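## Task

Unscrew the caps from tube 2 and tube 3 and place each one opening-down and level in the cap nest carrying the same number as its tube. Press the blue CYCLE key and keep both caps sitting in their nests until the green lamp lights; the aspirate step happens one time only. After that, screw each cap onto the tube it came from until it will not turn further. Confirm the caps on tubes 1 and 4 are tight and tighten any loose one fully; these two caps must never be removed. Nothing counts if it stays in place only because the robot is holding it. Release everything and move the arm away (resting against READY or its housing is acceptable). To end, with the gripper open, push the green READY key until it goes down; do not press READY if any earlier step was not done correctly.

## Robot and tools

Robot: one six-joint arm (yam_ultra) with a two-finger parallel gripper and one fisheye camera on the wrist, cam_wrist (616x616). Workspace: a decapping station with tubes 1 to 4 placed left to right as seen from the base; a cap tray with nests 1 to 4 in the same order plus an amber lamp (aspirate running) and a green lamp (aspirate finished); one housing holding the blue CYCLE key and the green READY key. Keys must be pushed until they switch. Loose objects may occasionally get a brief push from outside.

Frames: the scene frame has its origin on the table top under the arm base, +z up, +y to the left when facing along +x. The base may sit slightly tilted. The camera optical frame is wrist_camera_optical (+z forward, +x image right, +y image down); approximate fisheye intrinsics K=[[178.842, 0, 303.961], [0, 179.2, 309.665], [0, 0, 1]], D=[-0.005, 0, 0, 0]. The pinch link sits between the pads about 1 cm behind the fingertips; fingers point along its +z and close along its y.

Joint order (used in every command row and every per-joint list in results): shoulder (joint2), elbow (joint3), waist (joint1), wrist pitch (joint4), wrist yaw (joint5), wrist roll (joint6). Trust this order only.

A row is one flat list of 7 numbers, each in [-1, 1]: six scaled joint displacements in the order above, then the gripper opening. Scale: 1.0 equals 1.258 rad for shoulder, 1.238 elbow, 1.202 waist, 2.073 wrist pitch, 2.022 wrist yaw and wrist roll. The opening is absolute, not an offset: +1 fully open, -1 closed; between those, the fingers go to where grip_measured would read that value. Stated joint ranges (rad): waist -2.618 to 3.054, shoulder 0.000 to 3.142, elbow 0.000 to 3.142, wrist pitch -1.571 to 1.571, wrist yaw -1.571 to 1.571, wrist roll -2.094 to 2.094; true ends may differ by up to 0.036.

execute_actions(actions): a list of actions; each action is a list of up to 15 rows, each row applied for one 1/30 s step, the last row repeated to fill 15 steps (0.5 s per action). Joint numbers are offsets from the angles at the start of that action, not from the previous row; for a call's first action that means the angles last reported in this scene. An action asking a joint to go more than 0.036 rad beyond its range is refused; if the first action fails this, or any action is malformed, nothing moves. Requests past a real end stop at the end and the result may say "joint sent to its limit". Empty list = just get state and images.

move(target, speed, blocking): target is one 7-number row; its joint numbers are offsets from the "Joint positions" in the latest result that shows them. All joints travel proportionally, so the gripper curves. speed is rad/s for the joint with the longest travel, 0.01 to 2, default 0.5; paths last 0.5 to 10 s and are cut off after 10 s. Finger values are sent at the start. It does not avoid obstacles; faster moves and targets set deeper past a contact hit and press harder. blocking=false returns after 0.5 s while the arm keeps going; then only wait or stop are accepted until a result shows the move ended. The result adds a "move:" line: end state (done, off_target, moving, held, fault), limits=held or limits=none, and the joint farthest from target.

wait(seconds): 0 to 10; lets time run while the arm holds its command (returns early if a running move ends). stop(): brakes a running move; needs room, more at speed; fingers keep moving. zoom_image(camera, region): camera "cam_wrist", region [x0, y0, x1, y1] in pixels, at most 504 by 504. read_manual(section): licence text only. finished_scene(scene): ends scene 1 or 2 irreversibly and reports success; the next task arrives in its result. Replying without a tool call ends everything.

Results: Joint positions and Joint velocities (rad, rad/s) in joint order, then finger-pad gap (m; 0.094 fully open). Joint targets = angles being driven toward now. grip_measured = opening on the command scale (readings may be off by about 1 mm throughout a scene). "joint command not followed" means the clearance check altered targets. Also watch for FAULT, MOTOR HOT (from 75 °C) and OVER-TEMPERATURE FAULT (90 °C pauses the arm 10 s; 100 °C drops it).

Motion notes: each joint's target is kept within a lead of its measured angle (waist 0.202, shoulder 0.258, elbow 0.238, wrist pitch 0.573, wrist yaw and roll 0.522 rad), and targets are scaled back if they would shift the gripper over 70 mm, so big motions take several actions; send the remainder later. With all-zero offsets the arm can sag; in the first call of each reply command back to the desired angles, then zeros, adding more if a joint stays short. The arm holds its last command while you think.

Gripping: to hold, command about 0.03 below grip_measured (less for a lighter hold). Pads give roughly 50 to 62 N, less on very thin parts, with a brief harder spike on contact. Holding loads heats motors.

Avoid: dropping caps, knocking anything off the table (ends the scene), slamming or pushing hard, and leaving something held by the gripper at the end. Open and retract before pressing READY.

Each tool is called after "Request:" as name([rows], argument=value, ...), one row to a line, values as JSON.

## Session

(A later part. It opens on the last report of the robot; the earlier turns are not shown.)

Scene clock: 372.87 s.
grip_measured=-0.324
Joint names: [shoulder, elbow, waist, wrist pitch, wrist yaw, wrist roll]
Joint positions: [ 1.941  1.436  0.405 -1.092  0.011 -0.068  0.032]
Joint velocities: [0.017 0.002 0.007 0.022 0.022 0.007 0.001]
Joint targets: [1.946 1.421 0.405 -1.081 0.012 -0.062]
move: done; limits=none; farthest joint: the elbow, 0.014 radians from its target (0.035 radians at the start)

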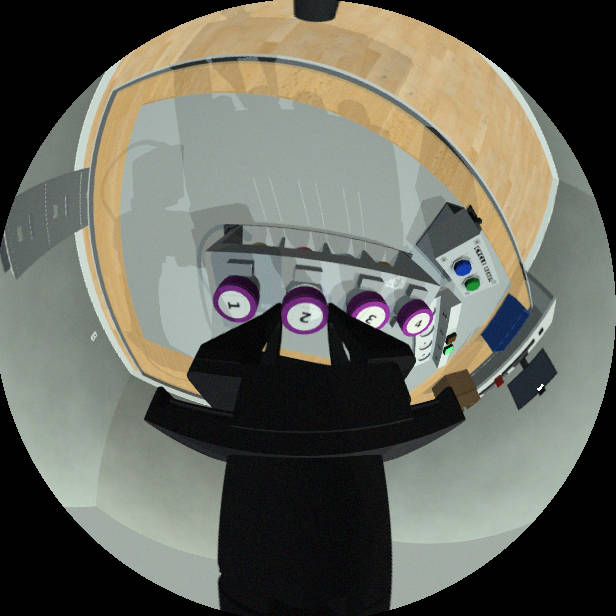

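Request:
move(target=[0.016,-0.005,0,0,0,0.05,-0.35], speed=0.1)

Request:
move(target=[0.012,-0.01,0,0,0,0.98,-0.35], speed=1.2)

Request:
move(target=[0,0,0,0,0,0,-0.16])

Request:
move(target=[0,0,0,0,0,-1,-0.16], speed=2)

Request:
move(target=[0,0,0,0,0,-1,-0.16], speed=2)

Request:
move(target=[0,0,0,0,0,0,-0.355])

Request:
move(target=[0.012,-0.01,0,0,0,1,-0.355], speed=1.2)

Scene clock: 381.23 s.
grip_measured=-0.324
Joint names: [shoulder, elbow, waist, wrist pitch, wrist yaw, wrist roll]
Joint positions: [ 1.949  1.436  0.405 -1.09   0.012  0.027  0.032]
Joint velocities: [-0.007 -0.017  0.012 -0.081  0.051 -0.007 -0.   ]
Joint targets: [1.961 1.430 0.405 -1.092 0.011 0.033]
move: done; limits=none; farthest joint: the shoulder, 0.013 radians from its target (0.021 radians at the start)

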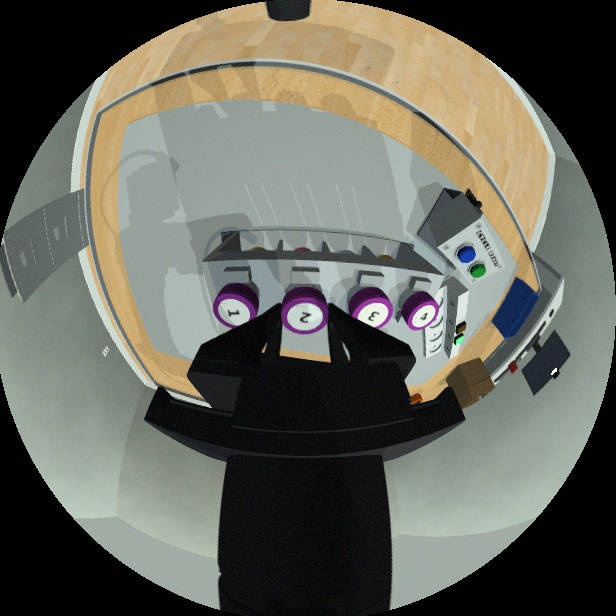

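Scene clock: 383.87 s.
grip_measured=-0.324
Joint names: [shoulder, elbow, waist, wrist pitch, wrist yaw, wrist roll]
Joint positions: [ 1.95   1.436  0.405 -1.093  0.017  1.998  0.032]
Joint velocities: [ 0.002 -0.007 -0.007  0.037  0.022 -0.066 -0.   ]
Joint targets: [1.963 1.423 0.405 -1.090 0.012 2.008]
move: done; limits=none; farthest joint: the shoulder, 0.014 radians from its target (0.016 radians at the start)

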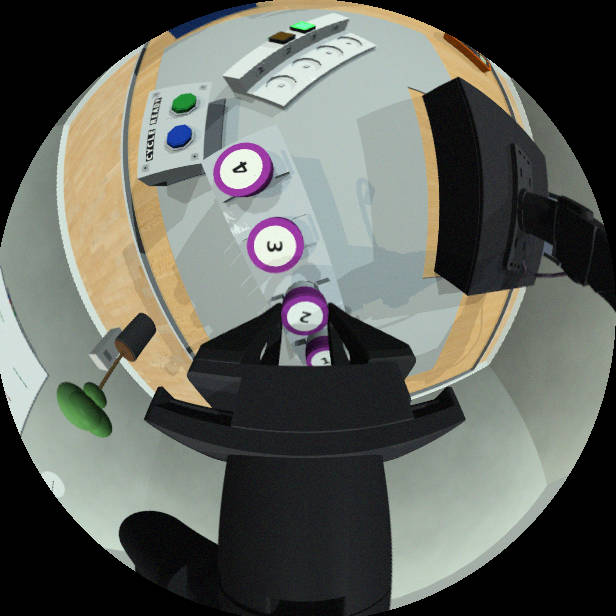

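Scene clock: 384.37 s.
grip_measured=-0.162
Joint names: [shoulder, elbow, waist, wrist pitch, wrist yaw, wrist roll]
Joint positions: [ 1.95   1.436  0.405 -1.093  0.017  1.998  0.039]
Joint velocities: [ 0.007  0.002 -0.012  0.022 -0.022  0.022 -0.001]
Joint targets: [1.950 1.436 0.405 -1.093 0.017 1.998]
move: done; limits=none; farthest joint: the waist, 0.000 radians from its target (0.000 radians at the start)

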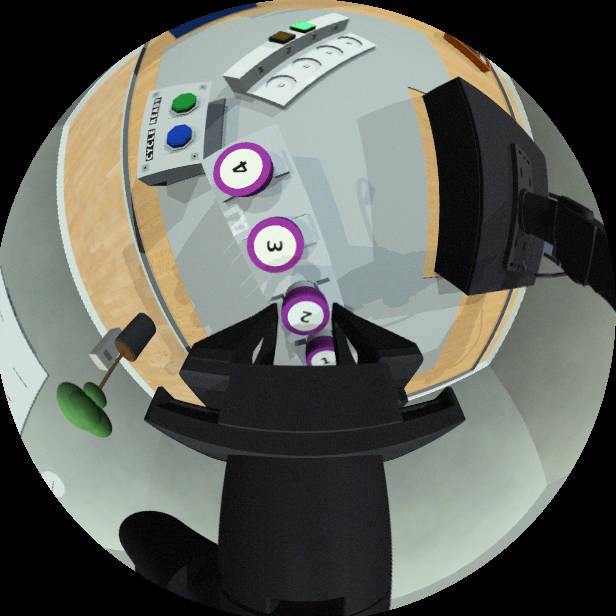

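Scene clock: 386.57 s.
grip_measured=-0.162
Joint names: [shoulder, elbow, waist, wrist pitch, wrist yaw, wrist roll]
Joint positions: [ 1.95   1.436  0.405 -1.093  0.017 -0.018  0.039]
Joint velocities: [ 0.007 -0.007 -0.007 -0.022 -0.022  0.037 -0.001]
Joint targets: [1.950 1.436 0.405 -1.093 0.017 -0.024]
move: done; limits=none; farthest joint: the wrist roll, 0.006 radians from its target (2.022 radians at the start)

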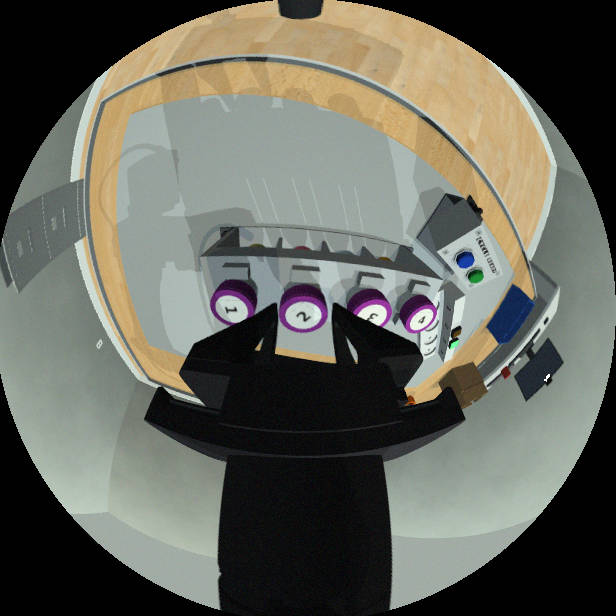

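Scene clock: 388.77 s.
grip_measured=-0.162
Joint names: [shoulder, elbow, waist, wrist pitch, wrist yaw, wrist roll]
Joint positions: [ 1.95   1.436  0.405 -1.093  0.017 -2.034  0.039]
Joint velocities: [ 0.002  0.002 -0.002 -0.022 -0.081 -0.022 -0.   ]
Joint targets: [1.950 1.436 0.405 -1.093 0.017 -2.040]
move: done; limits=none; farthest joint: the wrist roll, 0.006 radians from its target (2.022 radians at the start)

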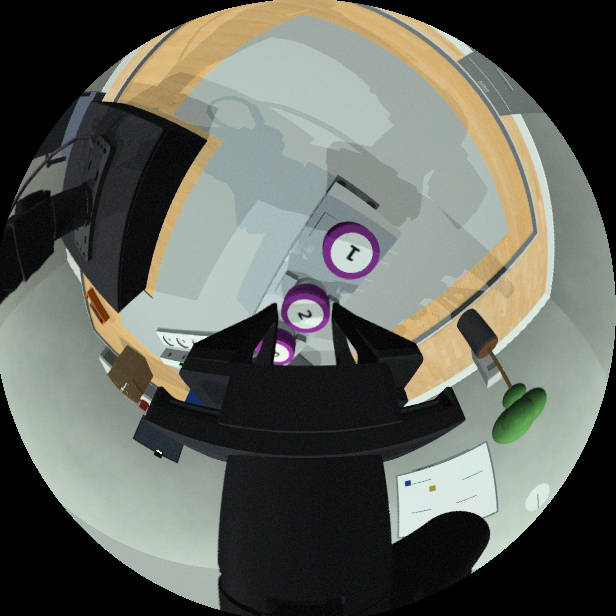

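Scene clock: 389.27 s.
grip_measured=-0.326
Joint names: [shoulder, elbow, waist, wrist pitch, wrist yaw, wrist roll]
Joint positions: [ 1.95   1.436  0.405 -1.092  0.016 -2.034  0.032]
Joint velocities: [-0.002  0.002 -0.007  0.007  0.051  0.037 -0.   ]
Joint targets: [1.950 1.436 0.405 -1.094 0.017 -2.034]
move: done; limits=none; farthest joint: the wrist pitch, 0.001 radians from its target (0.000 radians at the start)

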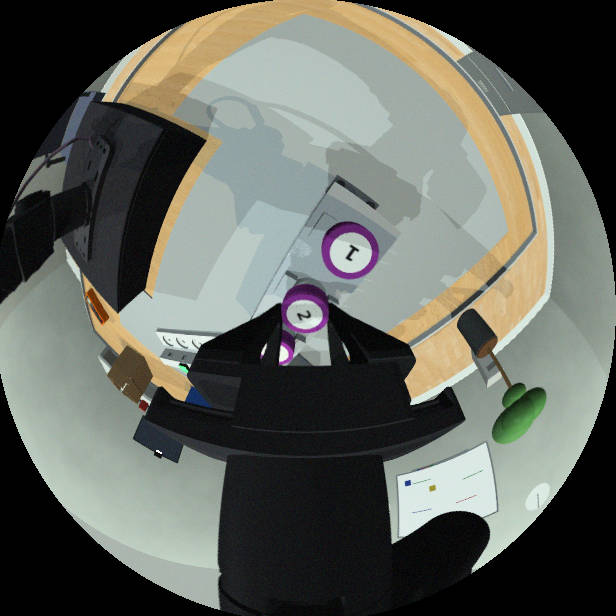

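Scene clock: 391.93 s.
grip_measured=-0.327
Joint names: [shoulder, elbow, waist, wrist pitch, wrist yaw, wrist roll]
Joint positions: [ 1.955  1.436  0.401 -1.093  0.003 -0.043  0.032]
Joint velocities: [ 0.012 -0.002 -0.002  0.022 -0.007  0.007  0.001]
Joint targets: [1.965 1.423 0.405 -1.092 0.016 -0.012]
move: off_target; limits=none; farthest joint: the wrist roll, 0.031 radians from its target (2.022 radians at the start)

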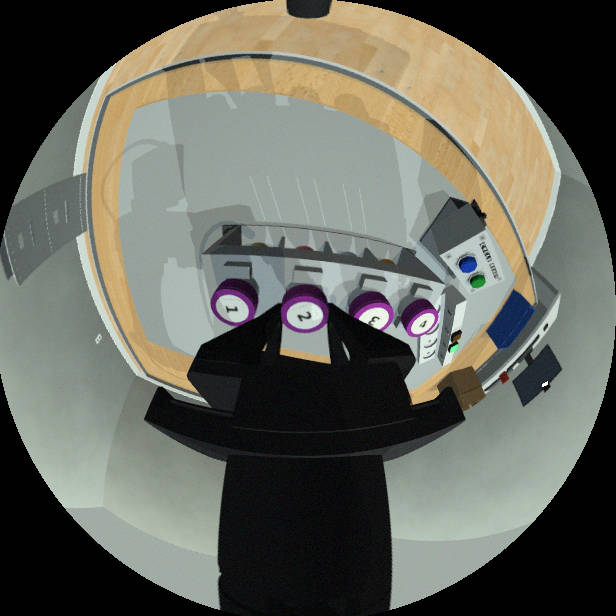

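Request:
move(target=[0.012,-0.01,0,0,0,0.9,-0.355], speed=1.2)

Request:
move(target=[0,0,0,0,0,0,-0.16])

Request:
move(target=[0.008,0,0,0,0,-0.5,-0.16], speed=2)

Request:
execute_actions([
  [[0,0,0,0,0,0,-0.36]],
  [[0.005,-0.01,0,0,0,0.06,-0.36]],
  [[0.005,-0.01,0,0,0,0.06,-0.36]],
  [[0.005,-0.01,0,0,0,0.06,-0.36]],
  [[0.005,-0.01,0,0,0,0.05,-0.36]],
  [[0.005,-0.01,0,0,0,0.05,-0.36]],
  [[0.005,-0.01,0,0,0,0.05,-0.36]],
])

Scene clock: 399.33 s.
grip_measured=-0.329
Joint names: [shoulder, elbow, waist, wrist pitch, wrist yaw, wrist roll]
Joint positions: [ 1.956  1.436  0.397 -1.09  -0.007  1.76   0.032]
Joint velocities: [-0.002 -0.007 -0.007 -0.081 -0.007  0.066  0.   ]
Joint targets: [1.970 1.423 0.401 -1.093 0.003 1.777]
move: done; limits=none; farthest joint: the wrist roll, 0.017 radians from its target (1.819 radians at the start)

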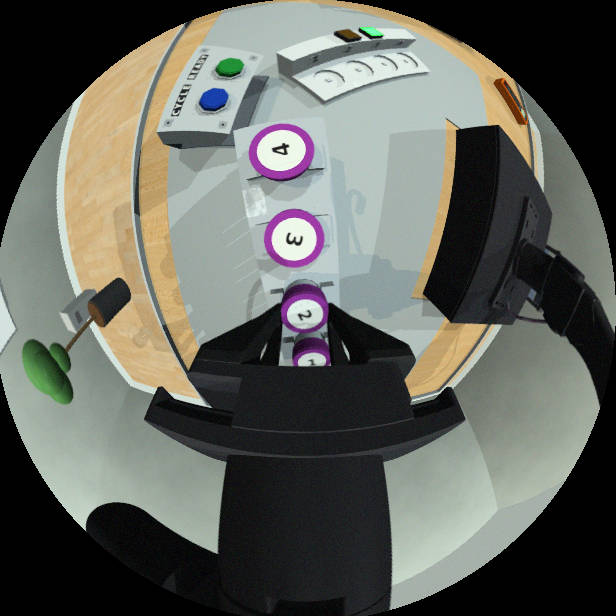

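Scene clock: 399.83 s.
grip_measured=-0.162
Joint names: [shoulder, elbow, waist, wrist pitch, wrist yaw, wrist roll]
Joint positions: [ 1.956  1.436  0.397 -1.09  -0.007  1.76   0.039]
Joint velocities: [-0.012  0.002  0.007 -0.066 -0.095  0.11   0.   ]
Joint targets: [1.956 1.436 0.397 -1.090 -0.007 1.760]
move: done; limits=none; farthest joint: the waist, 0.000 radians from its target (0.000 radians at the start)

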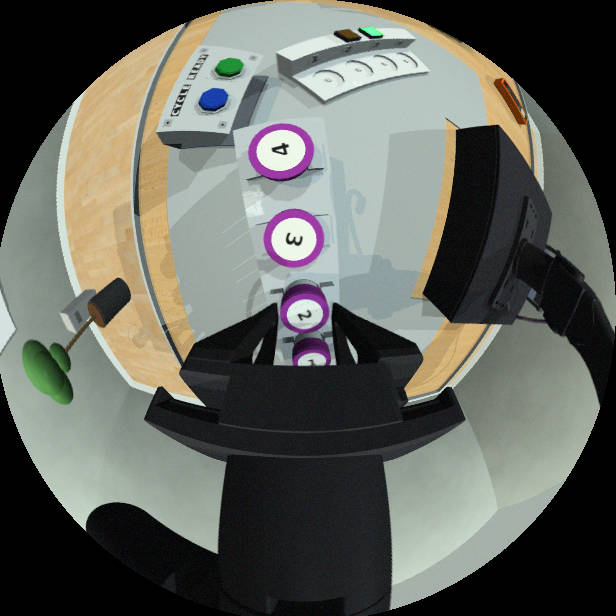

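Scene clock: 401.53 s.
grip_measured=-0.162
Joint names: [shoulder, elbow, waist, wrist pitch, wrist yaw, wrist roll]
Joint positions: [ 1.956  1.436  0.397 -1.09  -0.007  0.754  0.039]
Joint velocities: [-0.027  0.002 -0.012  0.037  0.007  0.037  0.   ]
Joint targets: [1.966 1.436 0.397 -1.090 -0.007 0.748]
move: done; limits=none; farthest joint: the shoulder, 0.010 radians from its target (0.010 radians at the start)

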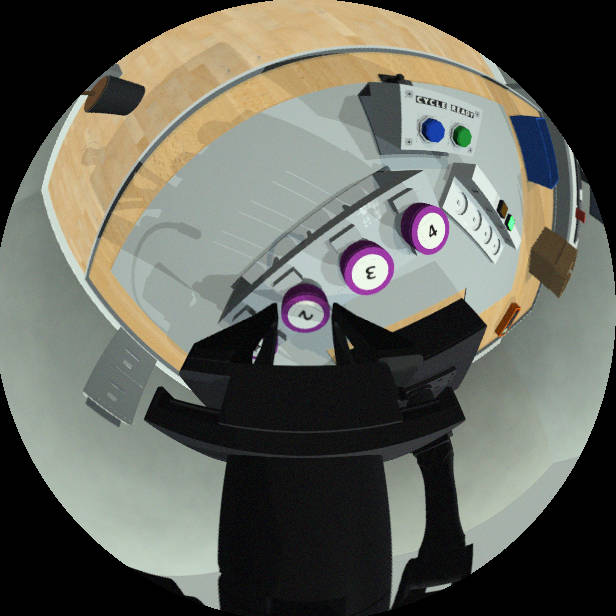

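Scene clock: 405.03 s.
grip_measured=-0.329
Joint names: [shoulder, elbow, waist, wrist pitch, wrist yaw, wrist roll]
Joint positions: [ 1.957  1.436  0.397 -1.092 -0.006  1.186  0.032]
Joint velocities: [-0.012  0.002  0.012 -0.022 -0.037  0.081 -0.001]
Joint targets: [1.963 1.423 0.397 -1.092 -0.006 1.279]

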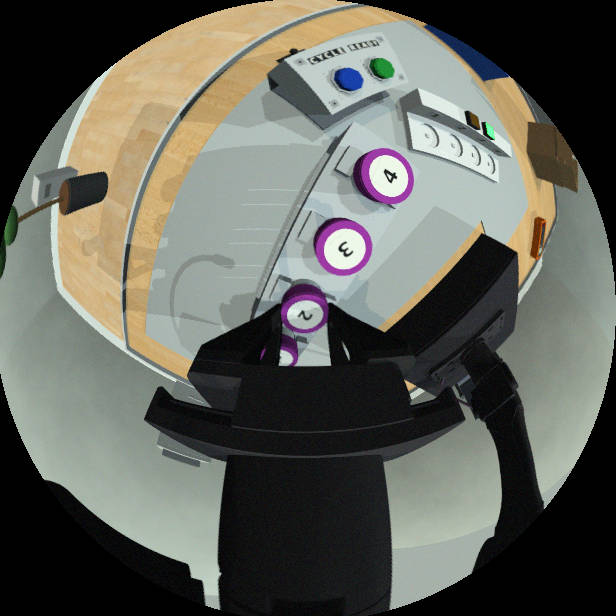

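Request:
execute_actions([
  [[0,0,0,0,0,-0.012,-0.36]],
  [[0,0,0,0,0,0,-0.16]],
])

Request:
move(target=[-0.04,0.13,0,-0.075,0,0,-0.16], speed=0.2)

Request:
move(target=[0.27,0.39,-0.478,-0.055,0,-0.575,-1], speed=0.8)

Request:
move(target=[0.035,-0.115,0,0.095,0,0.777,-1], speed=1.2)

Scene clock: 409.90 s.
grip_measured=-0.162
Joint names: [shoulder, elbow, waist, wrist pitch, wrist yaw, wrist roll]
Joint positions: [ 1.957  1.436  0.397 -1.092 -0.006  1.161  0.039]
Joint velocities: [-0.017 -0.002  0.002 -0.022 -0.022 -0.11  -0.   ]
Joint targets: [1.957 1.436 0.397 -1.092 -0.006 1.161]

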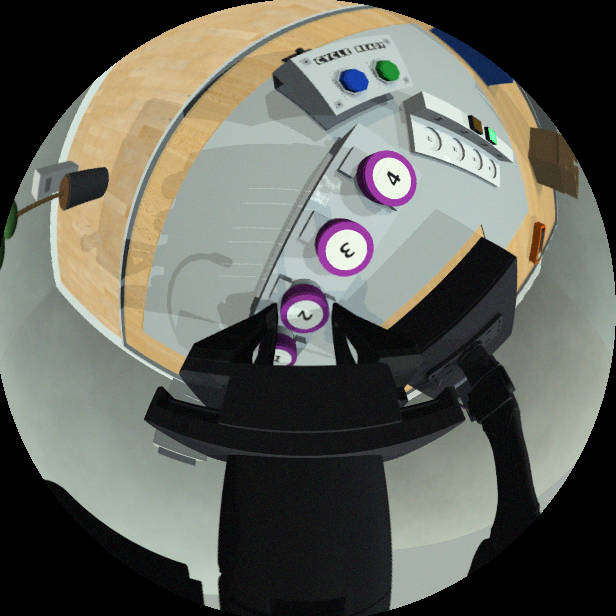

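Scene clock: 411.33 s.
grip_measured=-0.162
Joint names: [shoulder, elbow, waist, wrist pitch, wrist yaw, wrist roll]
Joint positions: [ 1.932  1.564  0.397 -1.23  -0.006  1.161  0.039]
Joint velocities: [-0.007  0.007 -0.012 -0.051 -0.007 -0.051  0.   ]
Joint targets: [1.907 1.597 0.397 -1.247 -0.006 1.161]
move: off_target; limits=none; farthest joint: the elbow, 0.033 radians from its target (0.161 radians at the start)

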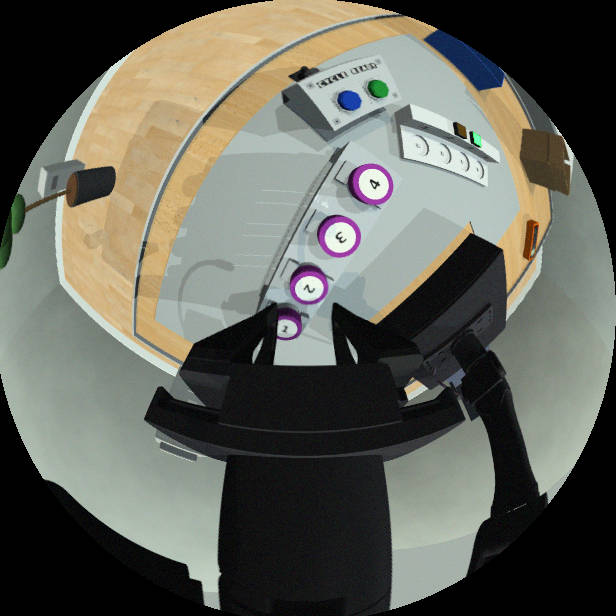

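Scene clock: 413.70 s.
grip_measured=-0.997
Joint names: [shoulder, elbow, waist, wrist pitch, wrist yaw, wrist roll]
Joint positions: [ 2.275  2.008 -0.179 -1.331 -0.009  0.004  0.   ]
Joint velocities: [ 0.002 -0.007 -0.017  0.081  0.037 -0.051 -0.   ]
Joint targets: [2.271 2.046 -0.177 -1.344 -0.006 -0.001]
move: off_target; limits=none; farthest joint: the elbow, 0.038 radians from its target (0.483 radians at the start)

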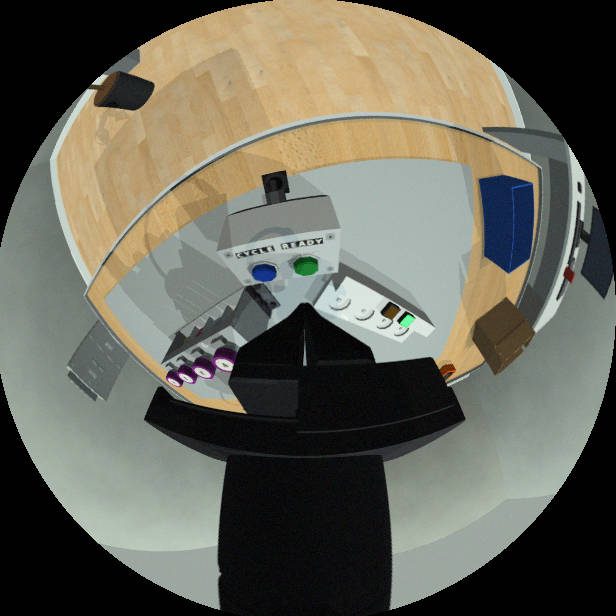

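Scene clock: 416.00 s.
grip_measured=-0.997
Joint names: [shoulder, elbow, waist, wrist pitch, wrist yaw, wrist roll]
Joint positions: [ 2.323  1.879 -0.179 -1.146 -0.009  1.569  0.   ]
Joint velocities: [ 0.002  0.002 -0.002  0.051 -0.022  0.095  0.   ]
Joint targets: [2.320 1.866 -0.179 -1.135 -0.009 1.575]
move: done; limits=none; farthest joint: the elbow, 0.013 radians from its target (0.143 radians at the start)

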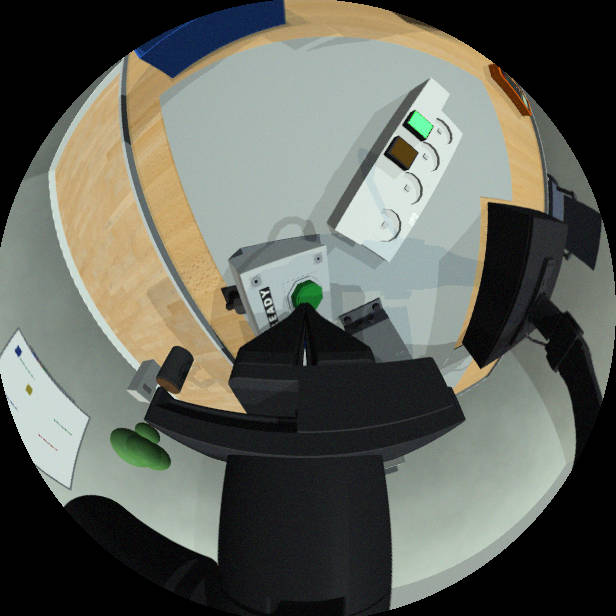

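Request:
move(target=[0.02,-0.06,0,0.052,0,0,-1], speed=0.07)

Scene clock: 418.90 s.
grip_measured=-0.997
Joint names: [shoulder, elbow, waist, wrist pitch, wrist yaw, wrist roll]
Joint positions: [ 2.332  1.852 -0.179 -1.09  -0.01   1.57   0.   ]
Joint velocities: [-0.022  0.002 -0.017  0.022 -0.095 -0.051 -0.   ]
move: unfinished (the scene ended)
The task's run has ended: the event that ends the task has happened. This ends this scene only. If you have not yet called finished_scene for this scene, call it to go on to the next scene.

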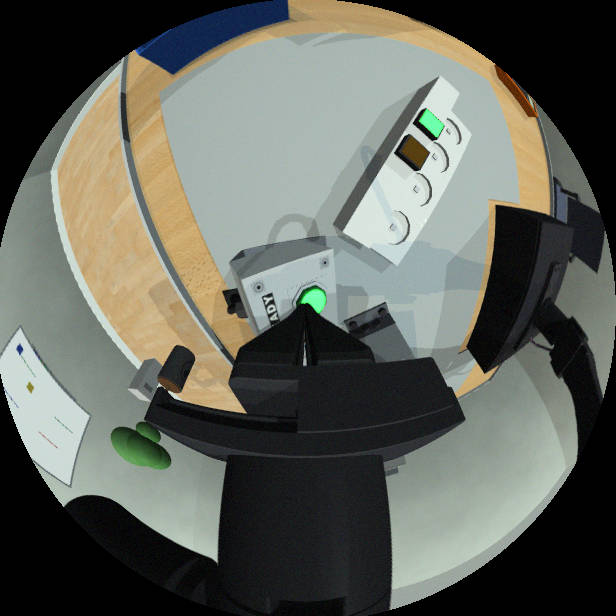

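Request:
finished_scene(scene=1)

The scene is finished: the task was done.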